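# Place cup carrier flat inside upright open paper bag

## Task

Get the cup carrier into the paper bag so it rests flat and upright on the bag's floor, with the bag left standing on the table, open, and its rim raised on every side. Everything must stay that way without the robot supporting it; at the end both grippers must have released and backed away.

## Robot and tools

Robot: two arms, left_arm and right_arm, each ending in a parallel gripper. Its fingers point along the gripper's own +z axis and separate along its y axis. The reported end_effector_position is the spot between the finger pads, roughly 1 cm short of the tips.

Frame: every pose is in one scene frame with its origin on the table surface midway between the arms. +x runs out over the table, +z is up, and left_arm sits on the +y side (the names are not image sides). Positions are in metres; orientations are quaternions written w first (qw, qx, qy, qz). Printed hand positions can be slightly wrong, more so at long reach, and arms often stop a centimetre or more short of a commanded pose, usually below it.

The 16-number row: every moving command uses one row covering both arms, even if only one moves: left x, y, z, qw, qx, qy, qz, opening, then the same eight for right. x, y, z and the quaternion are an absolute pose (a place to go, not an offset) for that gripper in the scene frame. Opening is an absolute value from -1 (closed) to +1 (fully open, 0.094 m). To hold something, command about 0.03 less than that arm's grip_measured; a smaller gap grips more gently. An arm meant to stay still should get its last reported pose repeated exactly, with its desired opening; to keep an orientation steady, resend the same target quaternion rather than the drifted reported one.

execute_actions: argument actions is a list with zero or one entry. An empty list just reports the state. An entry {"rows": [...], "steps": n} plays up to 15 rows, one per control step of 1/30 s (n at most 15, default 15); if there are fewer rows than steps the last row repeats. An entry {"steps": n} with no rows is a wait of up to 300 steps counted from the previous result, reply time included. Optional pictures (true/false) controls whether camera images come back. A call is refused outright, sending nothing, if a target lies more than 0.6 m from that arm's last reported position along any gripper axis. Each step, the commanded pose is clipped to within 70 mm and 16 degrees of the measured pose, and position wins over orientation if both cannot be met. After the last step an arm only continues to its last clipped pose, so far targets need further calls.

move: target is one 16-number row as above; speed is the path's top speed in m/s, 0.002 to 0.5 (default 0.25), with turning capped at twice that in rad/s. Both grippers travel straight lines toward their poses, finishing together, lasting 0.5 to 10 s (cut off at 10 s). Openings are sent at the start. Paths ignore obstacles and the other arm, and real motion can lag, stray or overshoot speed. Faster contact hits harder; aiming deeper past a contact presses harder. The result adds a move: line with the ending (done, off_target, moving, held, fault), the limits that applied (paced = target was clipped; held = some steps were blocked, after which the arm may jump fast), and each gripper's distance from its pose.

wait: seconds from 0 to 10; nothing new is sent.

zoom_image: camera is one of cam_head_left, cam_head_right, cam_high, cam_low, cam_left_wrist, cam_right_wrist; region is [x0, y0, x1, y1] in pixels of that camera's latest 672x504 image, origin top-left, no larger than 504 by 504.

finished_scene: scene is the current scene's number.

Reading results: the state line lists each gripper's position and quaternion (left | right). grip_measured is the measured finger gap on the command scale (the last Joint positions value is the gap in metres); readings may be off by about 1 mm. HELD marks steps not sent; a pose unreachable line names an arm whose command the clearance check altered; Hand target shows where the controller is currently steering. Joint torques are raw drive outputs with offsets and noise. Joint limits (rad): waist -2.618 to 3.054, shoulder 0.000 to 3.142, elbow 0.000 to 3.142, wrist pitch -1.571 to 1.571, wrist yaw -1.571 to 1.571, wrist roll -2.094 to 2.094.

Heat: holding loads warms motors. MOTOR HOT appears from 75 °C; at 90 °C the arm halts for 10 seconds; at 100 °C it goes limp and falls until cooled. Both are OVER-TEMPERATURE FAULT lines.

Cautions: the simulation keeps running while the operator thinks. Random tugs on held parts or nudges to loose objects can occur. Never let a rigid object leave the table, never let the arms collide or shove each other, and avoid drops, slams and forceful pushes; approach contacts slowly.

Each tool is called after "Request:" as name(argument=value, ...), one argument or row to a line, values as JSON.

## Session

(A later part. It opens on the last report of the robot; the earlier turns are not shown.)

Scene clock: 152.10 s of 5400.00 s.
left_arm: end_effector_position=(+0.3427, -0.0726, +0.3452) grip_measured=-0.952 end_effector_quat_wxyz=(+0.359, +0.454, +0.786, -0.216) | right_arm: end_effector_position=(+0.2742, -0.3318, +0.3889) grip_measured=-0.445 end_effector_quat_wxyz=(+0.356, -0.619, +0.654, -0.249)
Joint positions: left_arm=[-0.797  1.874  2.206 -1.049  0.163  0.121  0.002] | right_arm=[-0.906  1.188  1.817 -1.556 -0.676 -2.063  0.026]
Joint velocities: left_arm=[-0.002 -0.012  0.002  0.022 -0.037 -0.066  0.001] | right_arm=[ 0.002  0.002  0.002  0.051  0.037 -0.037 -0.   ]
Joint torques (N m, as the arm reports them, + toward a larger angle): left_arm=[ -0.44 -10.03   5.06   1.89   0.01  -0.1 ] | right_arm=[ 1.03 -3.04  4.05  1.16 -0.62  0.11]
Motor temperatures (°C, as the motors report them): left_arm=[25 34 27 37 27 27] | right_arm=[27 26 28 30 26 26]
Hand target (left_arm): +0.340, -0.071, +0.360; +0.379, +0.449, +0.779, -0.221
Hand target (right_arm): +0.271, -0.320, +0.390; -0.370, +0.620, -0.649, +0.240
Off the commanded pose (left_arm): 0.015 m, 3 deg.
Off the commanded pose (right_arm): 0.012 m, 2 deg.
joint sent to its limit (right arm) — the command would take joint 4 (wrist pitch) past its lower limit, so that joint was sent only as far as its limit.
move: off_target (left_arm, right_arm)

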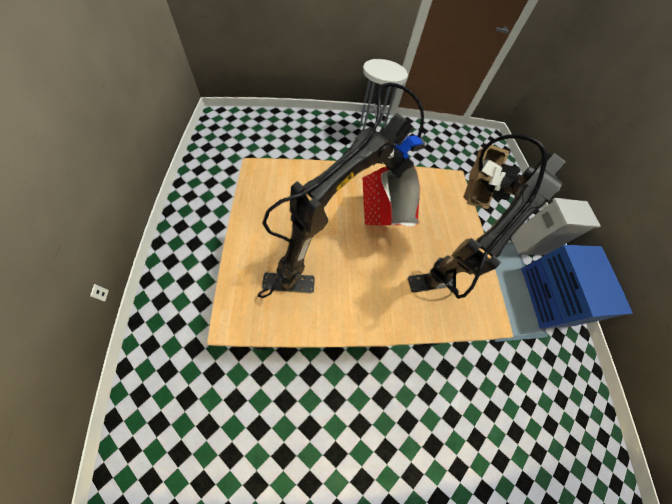

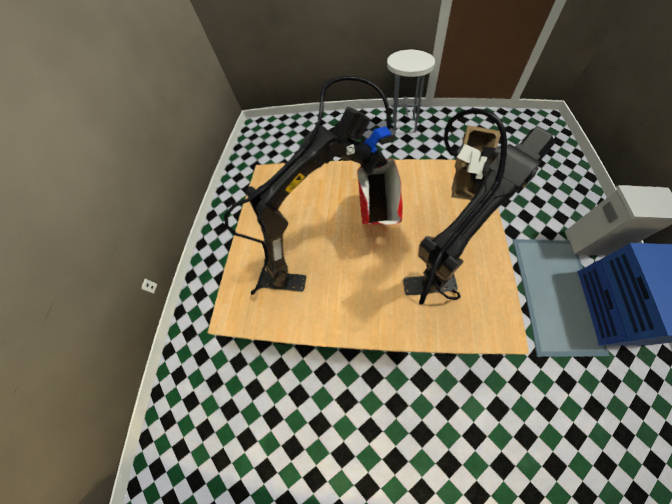

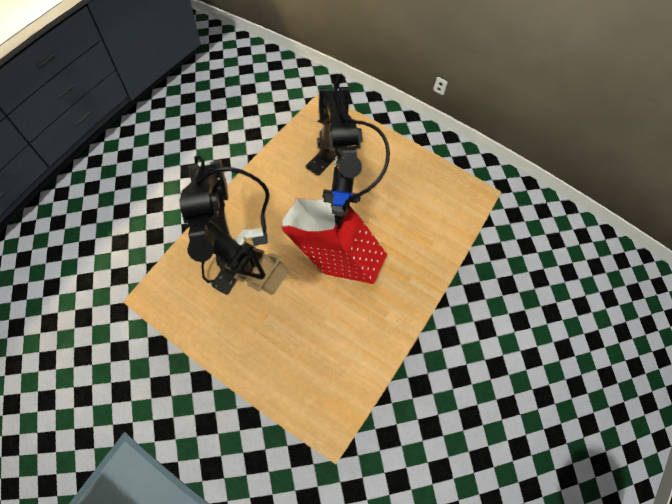

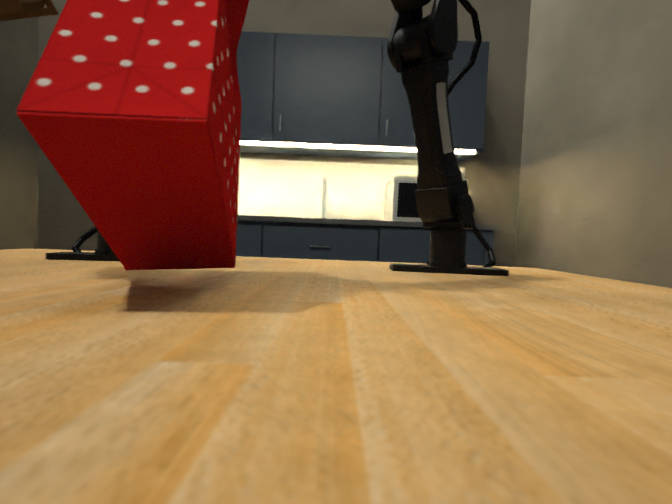

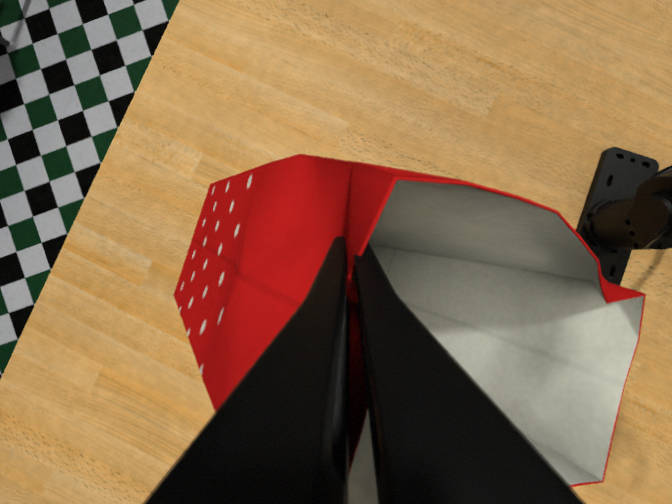

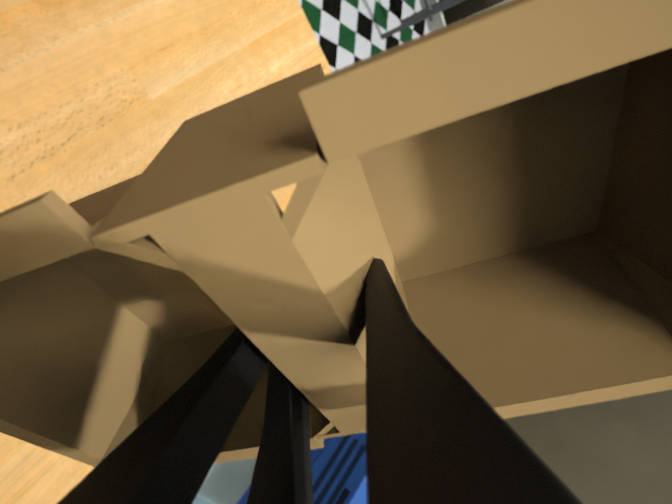

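Request:
move(
  target=[0.29,-0.08,0.348,0.39,0.36,0.83,-0.17,-1,0.271,-0.32,0.39,0.37,-0.62,0.649,-0.239,-0.5],
  speed=0.07,
)

Request:
move(
  target=[0.37,-0.045,0.315,0.39,0.36,0.83,-0.17,-1,0.271,-0.32,0.39,0.37,-0.62,0.649,-0.239,-0.5],
  speed=0.06,
)

Request:
move(
  target=[0.43,-0.02,0.275,0.39,0.36,0.83,-0.17,-1,0.271,-0.32,0.39,0.37,-0.62,0.649,-0.239,-0.5],
  speed=0.06,
)

Request:
zoom_image(
  camera="cam_high",
  region=[270,160,430,320],
)

Scene clock: 163.00 s of 5400.00 s.
left_arm: end_effector_position=(+0.2921, -0.0846, +0.3350) grip_measured=-0.952 end_effector_quat_wxyz=(+0.372, +0.368, +0.836, -0.165) | right_arm: end_effector_position=(+0.2742, -0.3318, +0.3888) grip_measured=-0.445 end_effector_quat_wxyz=(+0.356, -0.619, +0.654, -0.249)
Joint positions: left_arm=[-1.021  1.792  2.073 -1.028 -0.18  -0.168  0.002] | right_arm=[-0.906  1.188  1.817 -1.556 -0.676 -2.063  0.026]
Joint velocities: left_arm=[-0.012 -0.007 -0.012 -0.022  0.007 -0.051 -0.001] | right_arm=[ 0.012  0.002  0.002  0.007  0.022 -0.037 -0.   ]
Joint torques (N m, as the arm reports them, + toward a larger angle): left_arm=[-0.49 -9.45  5.18  1.76 -0.22 -0.04] | right_arm=[ 1.04 -3.06  4.03  1.15 -0.63  0.11]
Motor temperatures (°C, as the motors report them): left_arm=[25 33 27 38 27 27] | right_arm=[27 26 28 30 26 26]
Hand target (left_arm): +0.290, -0.080, +0.348; +0.388, +0.360, +0.831, -0.171
Hand target (right_arm): +0.271, -0.320, +0.390; -0.370, +0.620, -0.649, +0.240
Off the commanded pose (left_arm): 0.014 m, 2 deg.
Off the commanded pose (right_arm): 0.012 m, 2 deg.
joint sent to its limit (right arm) — the command would take joint 4 (wrist pitch) past its lower limit, so that joint was sent only as far as its limit.
move: off_target (left_arm, right_arm)

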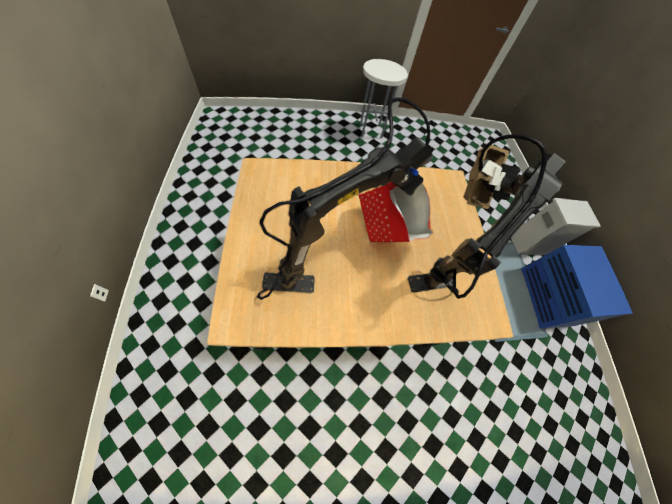

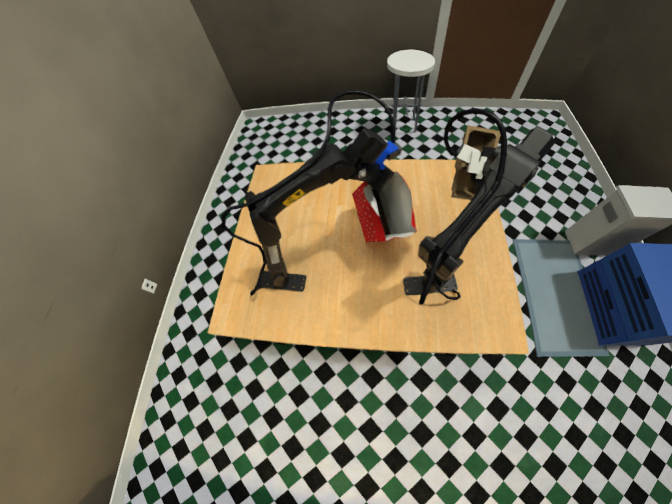

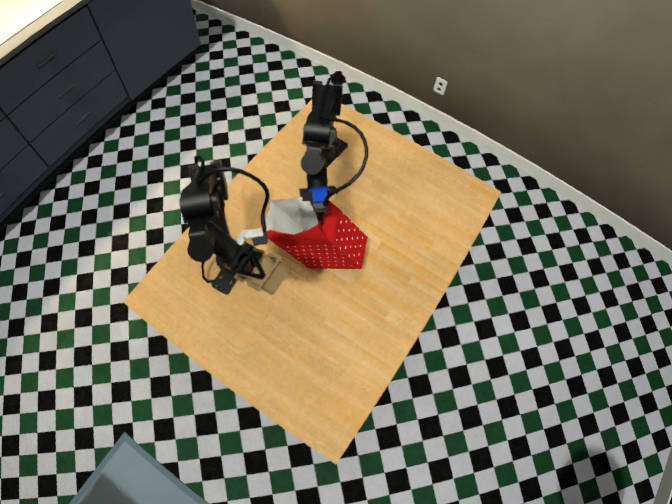

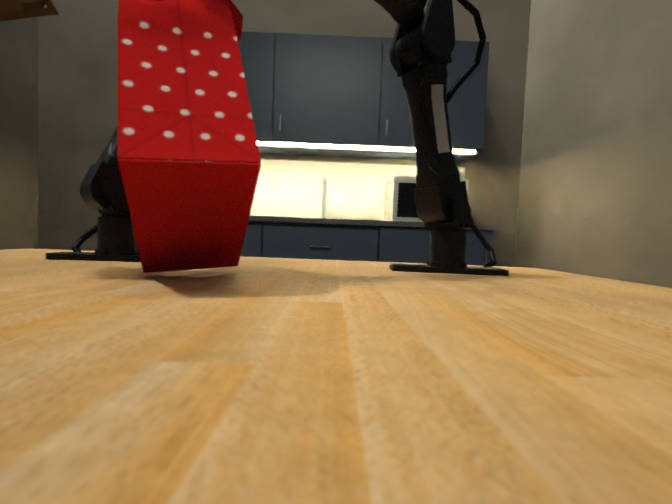

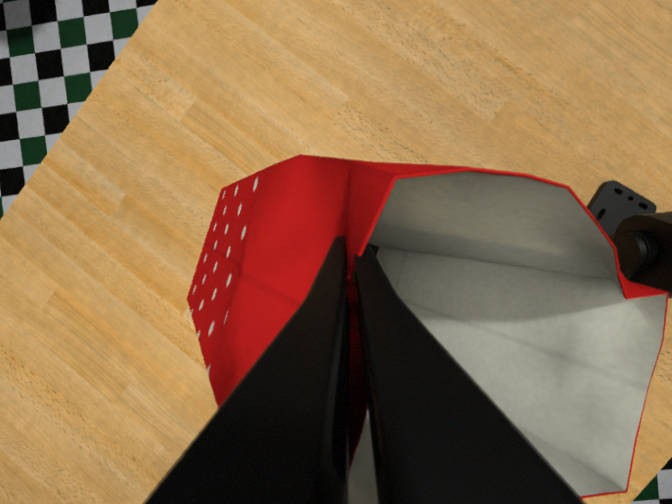

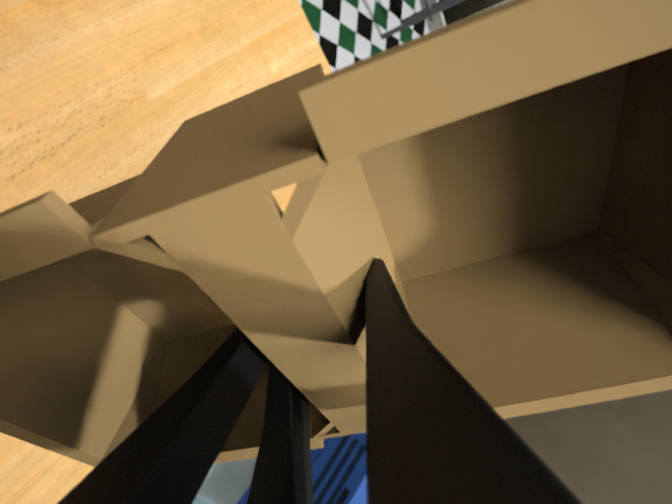

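Scene clock: 164.77 s of 5400.00 s.
left_arm: end_effector_position=(+0.3697, -0.0451, +0.3014) grip_measured=-0.952 end_effector_quat_wxyz=(+0.373, +0.360, +0.840, -0.157) | right_arm: end_effector_position=(+0.2742, -0.3318, +0.3888) grip_measured=-0.445 end_effector_quat_wxyz=(+0.356, -0.619, +0.654, -0.249)
Joint positions: left_arm=[-0.788  1.78   1.911 -0.868 -0.029 -0.02   0.002] | right_arm=[-0.906  1.188  1.817 -1.556 -0.676 -2.063  0.026]
Joint velocities: left_arm=[ 0.002 -0.012  0.002  0.022  0.007 -0.007 -0.001] | right_arm=[-0.012 -0.012 -0.002 -0.037 -0.007 -0.081 -0.001]
Joint torques (N m, as the arm reports them, + toward a larger angle): left_arm=[ 0.35 -9.45  5.6   1.84  0.07  0.09] | right_arm=[ 1.03 -3.03  4.03  1.15 -0.61  0.11]
Motor temperatures (°C, as the motors report them): left_arm=[25 33 27 38 27 27] | right_arm=[27 26 28 30 26 26]
Hand target (left_arm): +0.369, -0.044, +0.315; +0.390, +0.361, +0.830, -0.168
Hand target (right_arm): +0.271, -0.320, +0.390; -0.370, +0.620, -0.649, +0.240
Off the commanded pose (left_arm): 0.014 m, 3 deg.
Off the commanded pose (right_arm): 0.012 m, 2 deg.
joint sent to its limit (right arm) — the command would take joint 4 (wrist pitch) past its lower limit, so that joint was sent only as far as its limit.
move: off_target (left_arm, right_arm)

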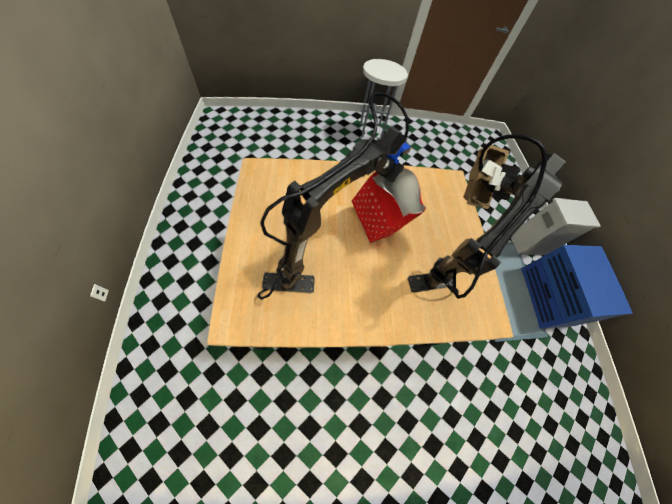

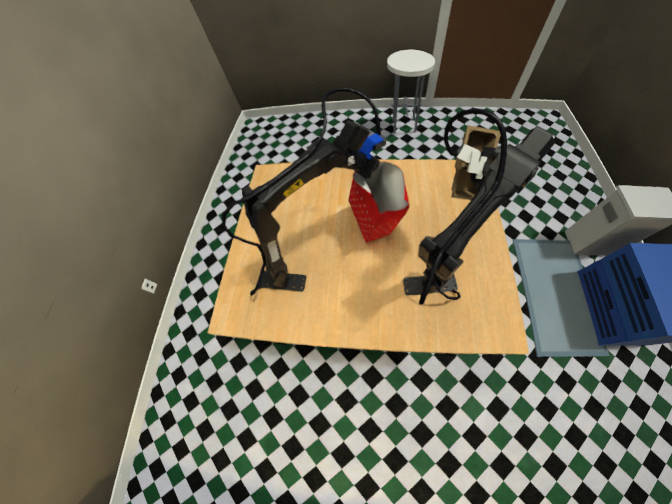

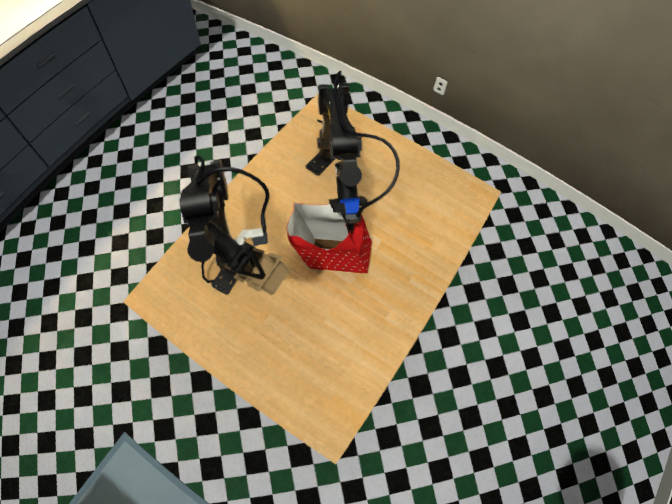

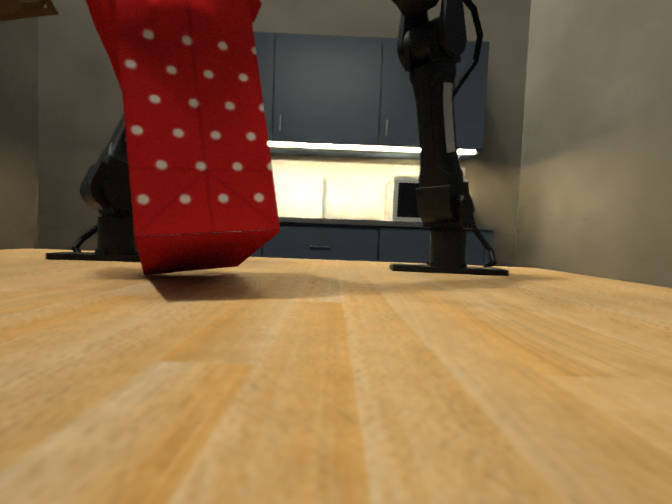

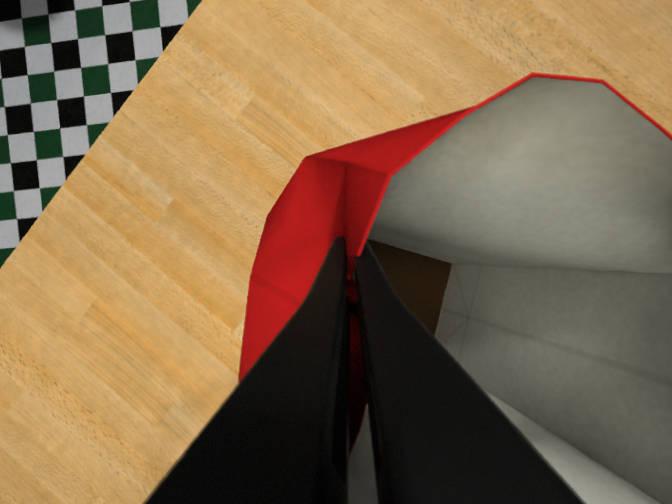

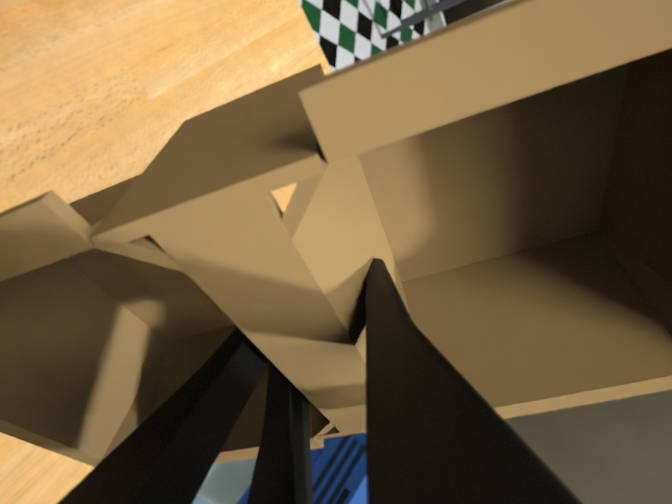

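Scene clock: 166.37 s of 5400.00 s.
left_arm: end_effector_position=(+0.4269, -0.0183, +0.2721) grip_measured=-0.952 end_effector_quat_wxyz=(+0.382, +0.359, +0.836, -0.164) | right_arm: end_effector_position=(+0.2742, -0.3318, +0.3889) grip_measured=-0.445 end_effector_quat_wxyz=(+0.356, -0.619, +0.654, -0.249)
Joint positions: left_arm=[-0.627  1.818  1.82  -0.72   0.097  0.085  0.002] | right_arm=[-0.906  1.188  1.817 -1.556 -0.676 -2.063  0.026]
Joint velocities: left_arm=[ 0.002 -0.007 -0.007  0.051 -0.095  0.007 -0.002] | right_arm=[ 0.007  0.012  0.002 -0.037 -0.007 -0.007 -0.   ]
Joint torques (N m, as the arm reports them, + toward a larger angle): left_arm=[ 0.48 -8.4   6.01  1.83  0.14  0.08] | right_arm=[ 1.02 -3.04  4.03  1.15 -0.63  0.11]
Motor temperatures (°C, as the motors report them): left_arm=[25 33 27 38 27 27] | right_arm=[27 26 28 30 26 26]
Hand target (left_arm): +0.430, -0.019, +0.275; +0.390, +0.361, +0.830, -0.168
Hand target (right_arm): +0.271, -0.320, +0.390; -0.370, +0.620, -0.649, +0.240
Off the commanded pose (left_arm): 0.005 m, 1 deg.
Off the commanded pose (right_arm): 0.012 m, 2 deg.
joint sent to its limit (right arm) — the command would take joint 4 (wrist pitch) past its lower limit, so that joint was sent only as far as its limit.
move: off_target (right_arm)

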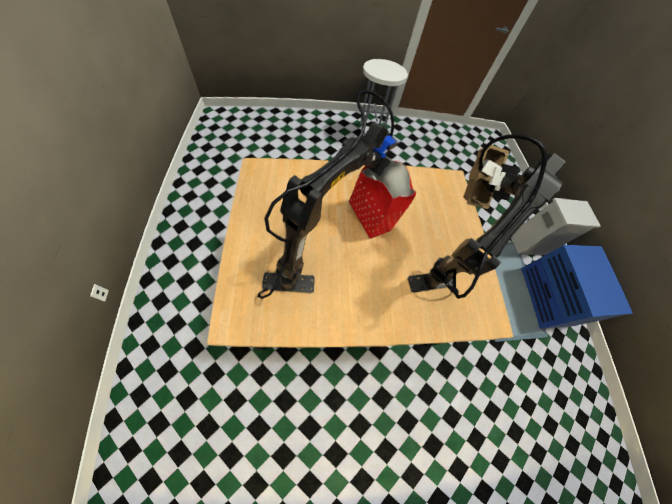

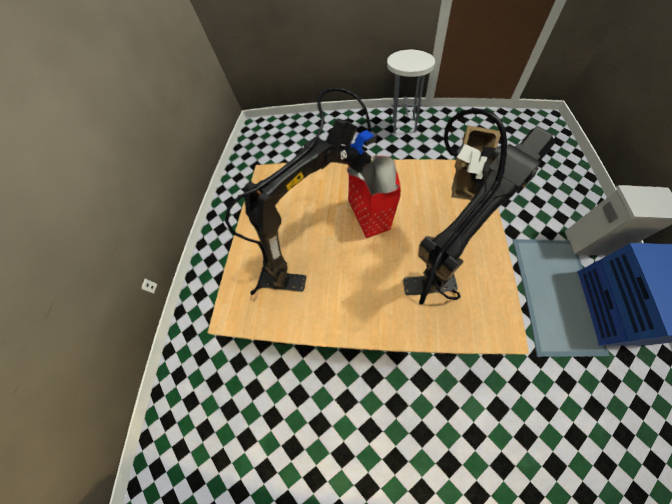

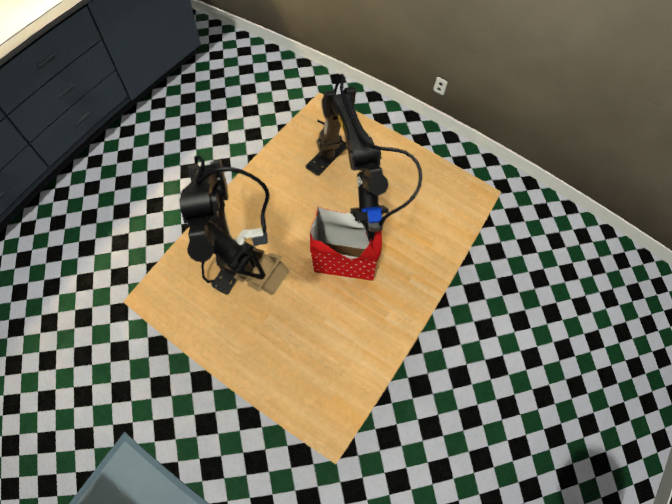

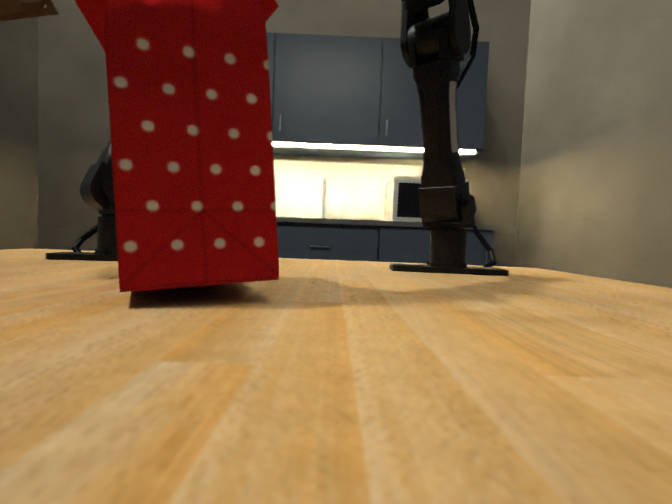

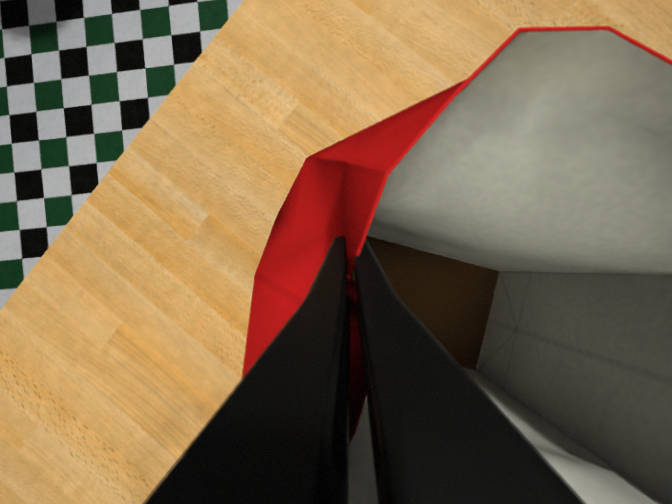

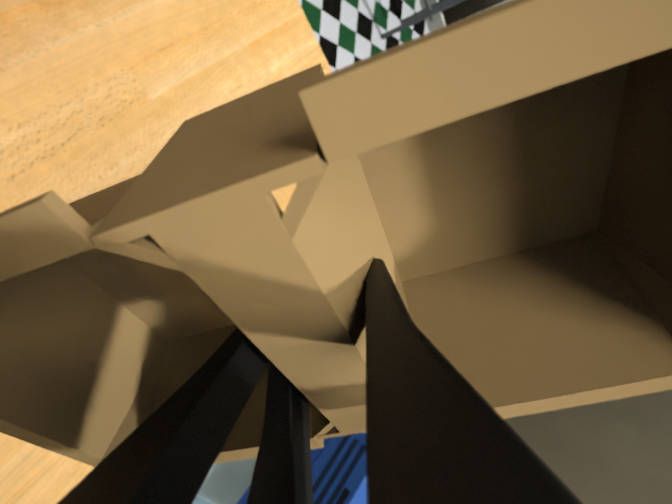

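Region (270, 160, 430, 320) of cam_high's 672x504 image, scaled by 3.150, with more detail than that image has.

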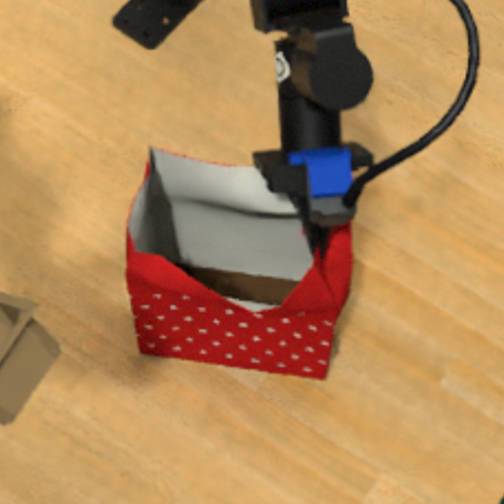

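Request:
move(
  target=[0.435,-0.012,0.275,0.291,0.292,0.839,-0.353,-1,0.30,-0.085,0.41,0.402,-0.772,0.468,-0.156,-0.5],
  speed=0.1,
)

Request:
zoom_image(
  camera="cam_high",
  region=[260,130,430,300],
)

Request:
zoom_image(
  camera="cam_head_right",
  region=[300,80,460,240],
)

Scene clock: 176.67 s of 5400.00 s.
left_arm: end_effector_position=(+0.4331, -0.0112, +0.2646) grip_measured=-0.952 end_effector_quat_wxyz=(+0.289, +0.292, +0.845, -0.343) | right_arm: end_effector_position=(+0.2937, -0.0867, +0.3963) grip_measured=-0.445 end_effector_quat_wxyz=(-0.371, +0.786, -0.472, +0.147)
Joint positions: left_arm=[-0.467  1.877  1.836 -0.724  0.529 -0.086  0.002] | right_arm=[ 0.468  1.332  1.947 -1.365 -0.042 -1.447  0.026]
Joint velocities: left_arm=[ 0.007  0.002 -0.012 -0.066  0.051 -0.007  0.   ] | right_arm=[-0.007  0.007  0.012 -0.007 -0.037  0.022  0.001]
Joint torques (N m, as the arm reports them, + toward a larger angle): left_arm=[ 0.34 -8.41  8.87  1.46  0.42 -0.04] | right_arm=[ 1.08 -2.03  8.34  1.83  0.02  0.11]
Motor temperatures (°C, as the motors report them): left_arm=[25 33 27 38 27 27] | right_arm=[27 26 28 31 26 26]
Hand target (left_arm): +0.435, -0.012, +0.274; +0.293, +0.292, +0.839, -0.353
Hand target (right_arm): +0.297, -0.082, +0.407; -0.388, +0.778, -0.469, +0.153
Off the commanded pose (left_arm): 0.011 m, 1 deg.
Off the commanded pose (right_arm): 0.015 m, 4 deg.
After step 90, 4.30 s passed at rest.
move: off_target (left_arm, right_arm)

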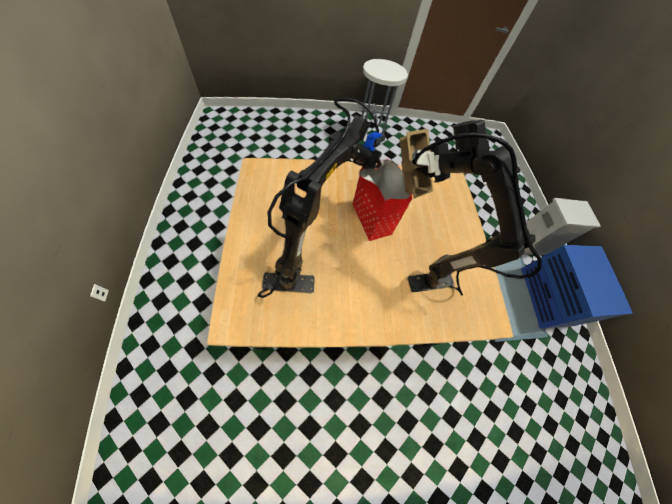

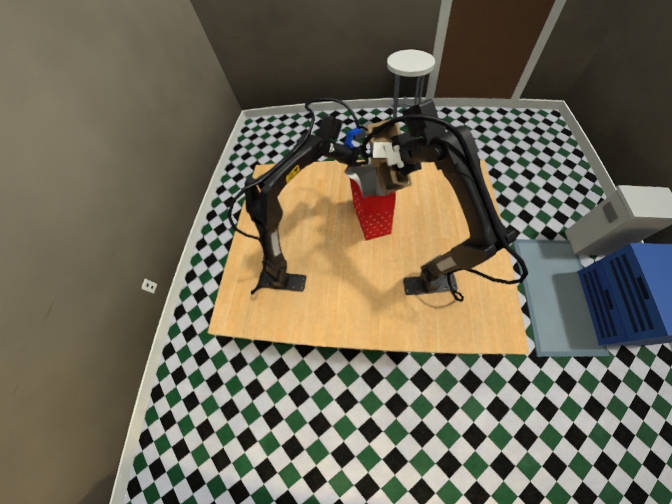

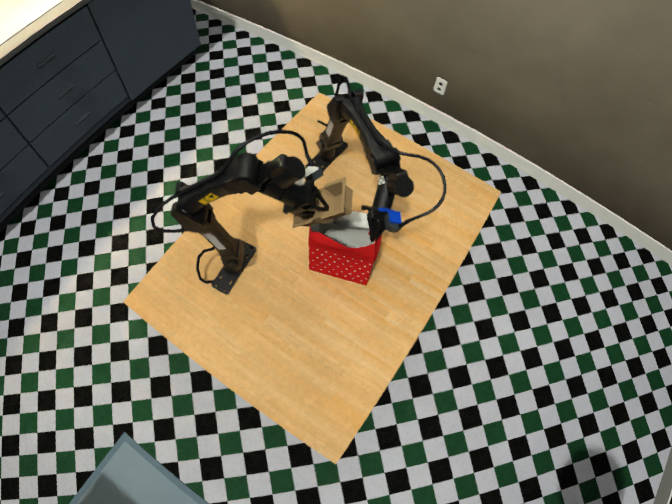

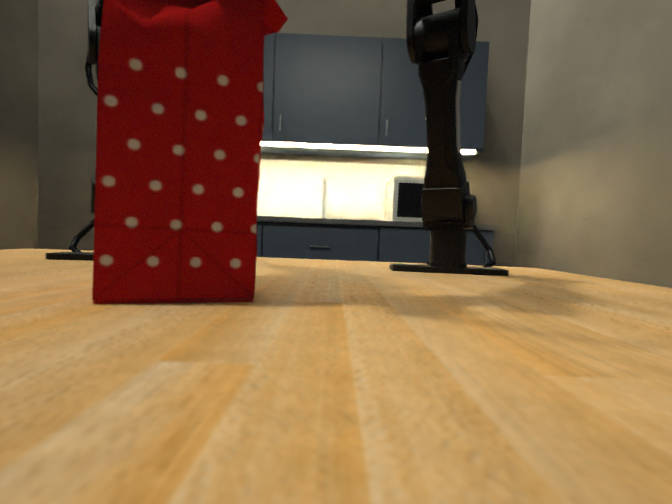

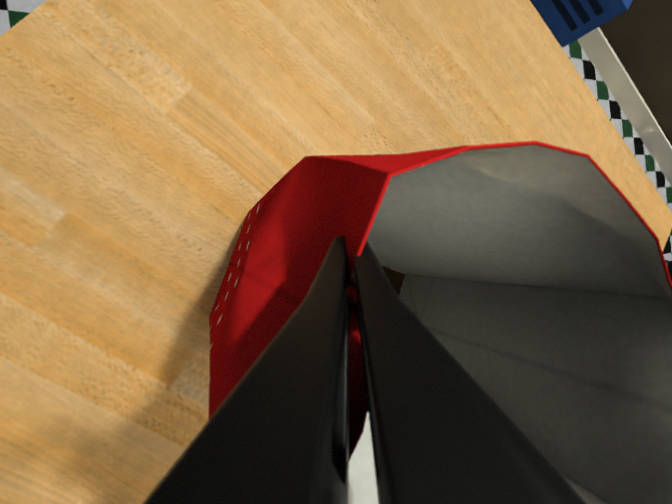

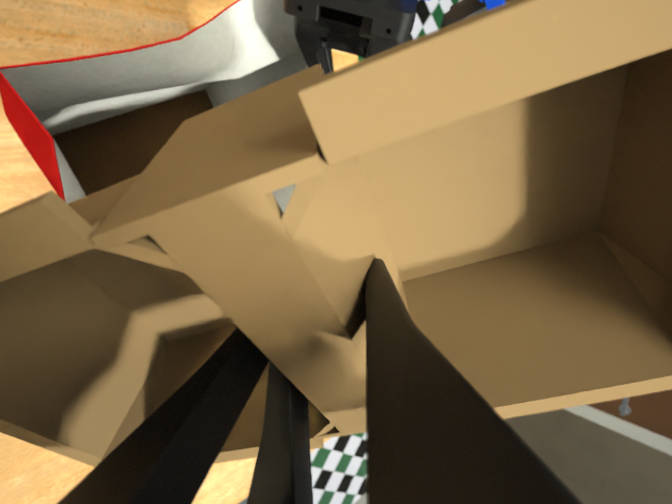

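Region (260, 130, 430, 300) of cam_high's 672x504 image, scaled by 2.965, with more detail than that image has.

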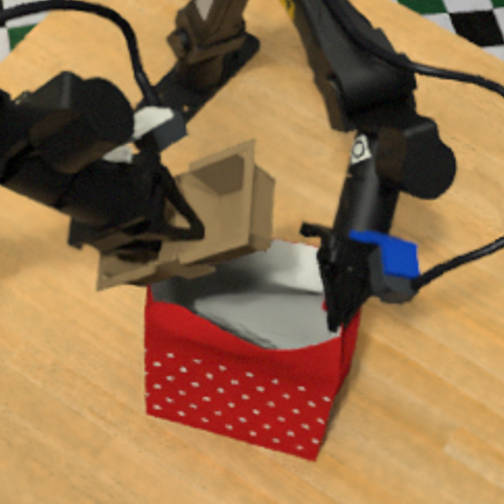

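Region (300, 80, 460, 240) of cam_head_right's 672x504 image, scaled by 3.150, with more detail than that image has.

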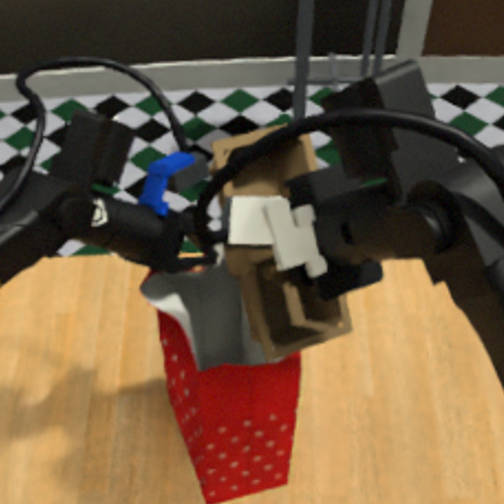

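Request:
move(
  target=[0.435,-0.012,0.275,0.291,0.292,0.839,-0.353,-1,0.338,-0.052,0.38,0.41,-0.735,0.51,-0.19,-0.5],
  speed=0.06,
)

Request:
zoom_image(
  camera="cam_high",
  region=[260,130,430,300],
)

Request:
zoom_image(
  camera="cam_head_right",
  region=[300,80,460,240],
)

Scene clock: 183.47 s of 5400.00 s.
left_arm: end_effector_position=(+0.4326, -0.0115, +0.2647) grip_measured=-0.952 end_effector_quat_wxyz=(+0.288, +0.292, +0.845, -0.344) | right_arm: end_effector_position=(+0.3339, -0.0583, +0.3803) grip_measured=-0.445 end_effector_quat_wxyz=(-0.404, +0.737, -0.507, +0.191)
Joint positions: left_arm=[-0.467  1.877  1.836 -0.725  0.532 -0.087  0.002] | right_arm=[ 0.553  1.332  1.752 -1.071  0.12  -1.318  0.026]
Joint velocities: left_arm=[ 0.002 -0.007 -0.022 -0.066 -0.007 -0.007 -0.   ] | right_arm=[-0.002 -0.017  0.002 -0.051 -0.007  0.007  0.   ]
Joint torques (N m, as the arm reports them, + toward a larger angle): left_arm=[ 0.55 -8.11  9.23  1.39  0.4  -0.04] | right_arm=[ 1.12 -3.06  5.72  1.98  0.11  0.12]
Motor temperatures (°C, as the motors report them): left_arm=[25 33 28 38 27 27] | right_arm=[27 26 28 32 26 26]
Hand target (left_arm): +0.435, -0.012, +0.275; +0.292, +0.292, +0.839, -0.353
Hand target (right_arm): +0.337, -0.052, +0.379; -0.409, +0.734, -0.508, +0.190
Off the commanded pose (left_arm): 0.011 m, 1 deg.
Off the commanded pose (right_arm): 0.008 m, 1 deg.
After step 90, 1.90 s passed at rest.
move: off_target (left_arm)

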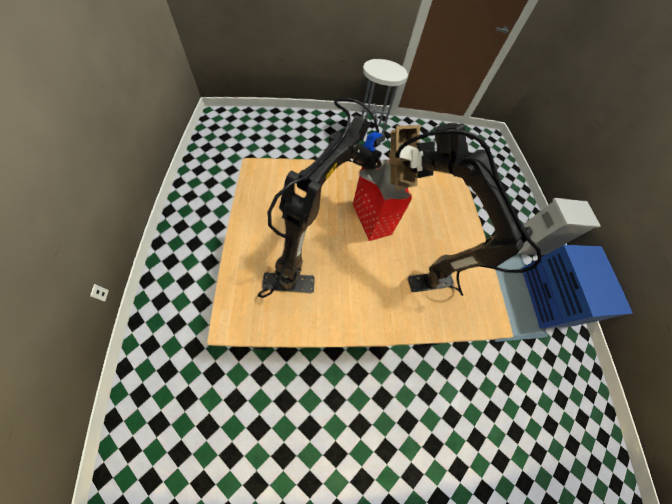

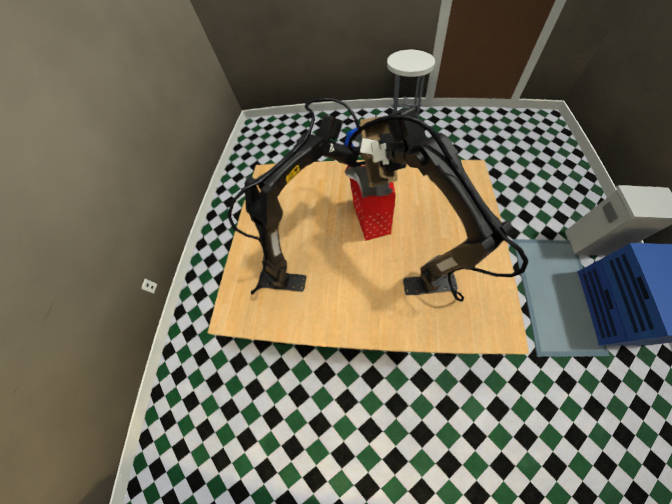

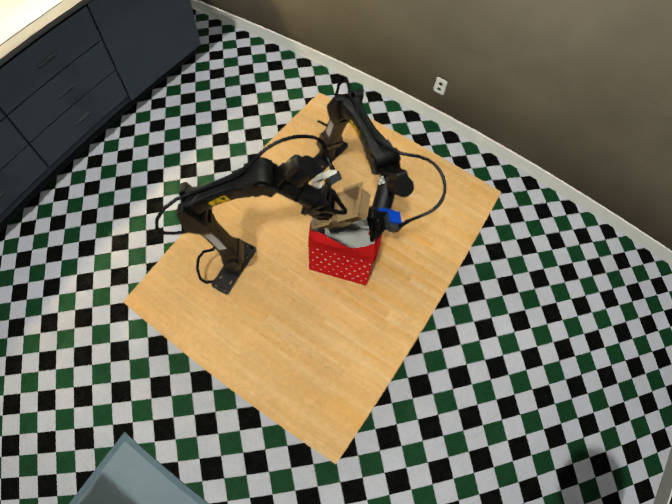

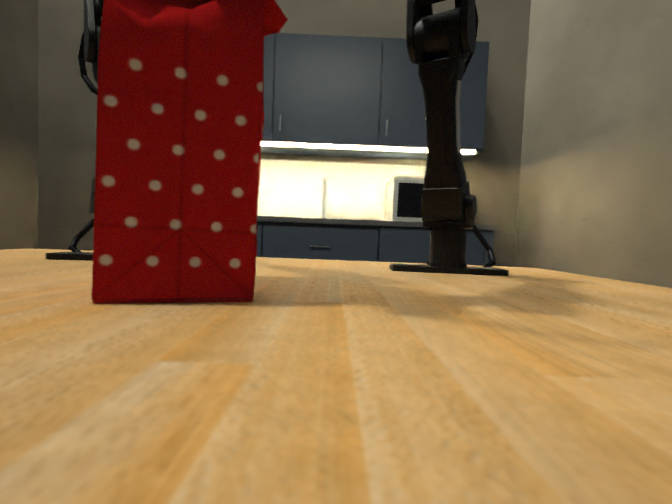

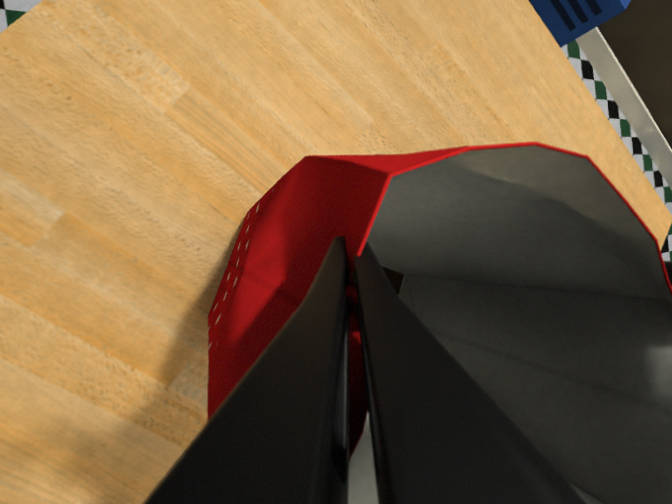

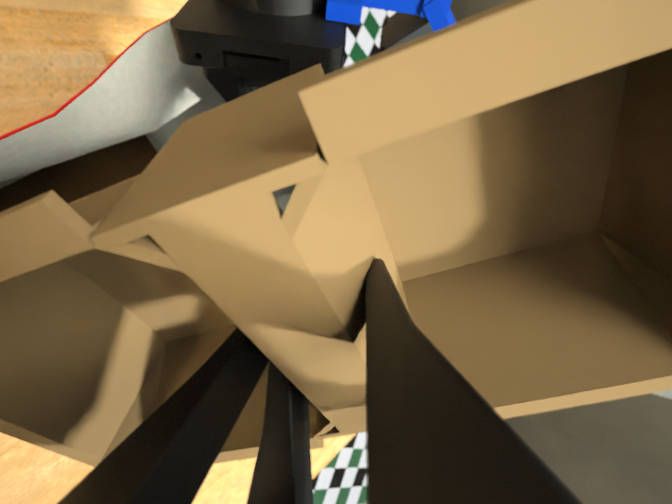

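Region (260, 130, 430, 300) of cam_high's 672x504 image, scaled by 2.965, with more detail than that image has.

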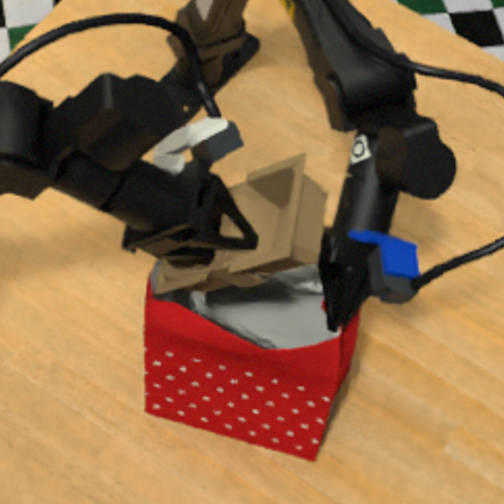

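Region (300, 80, 460, 240) of cam_head_right's 672x504 image, scaled by 3.150, with more detail than that image has.

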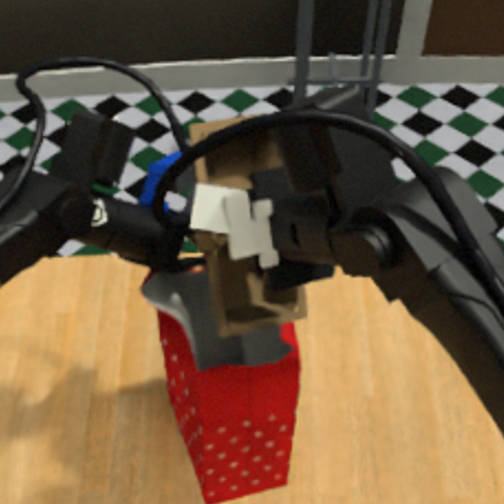

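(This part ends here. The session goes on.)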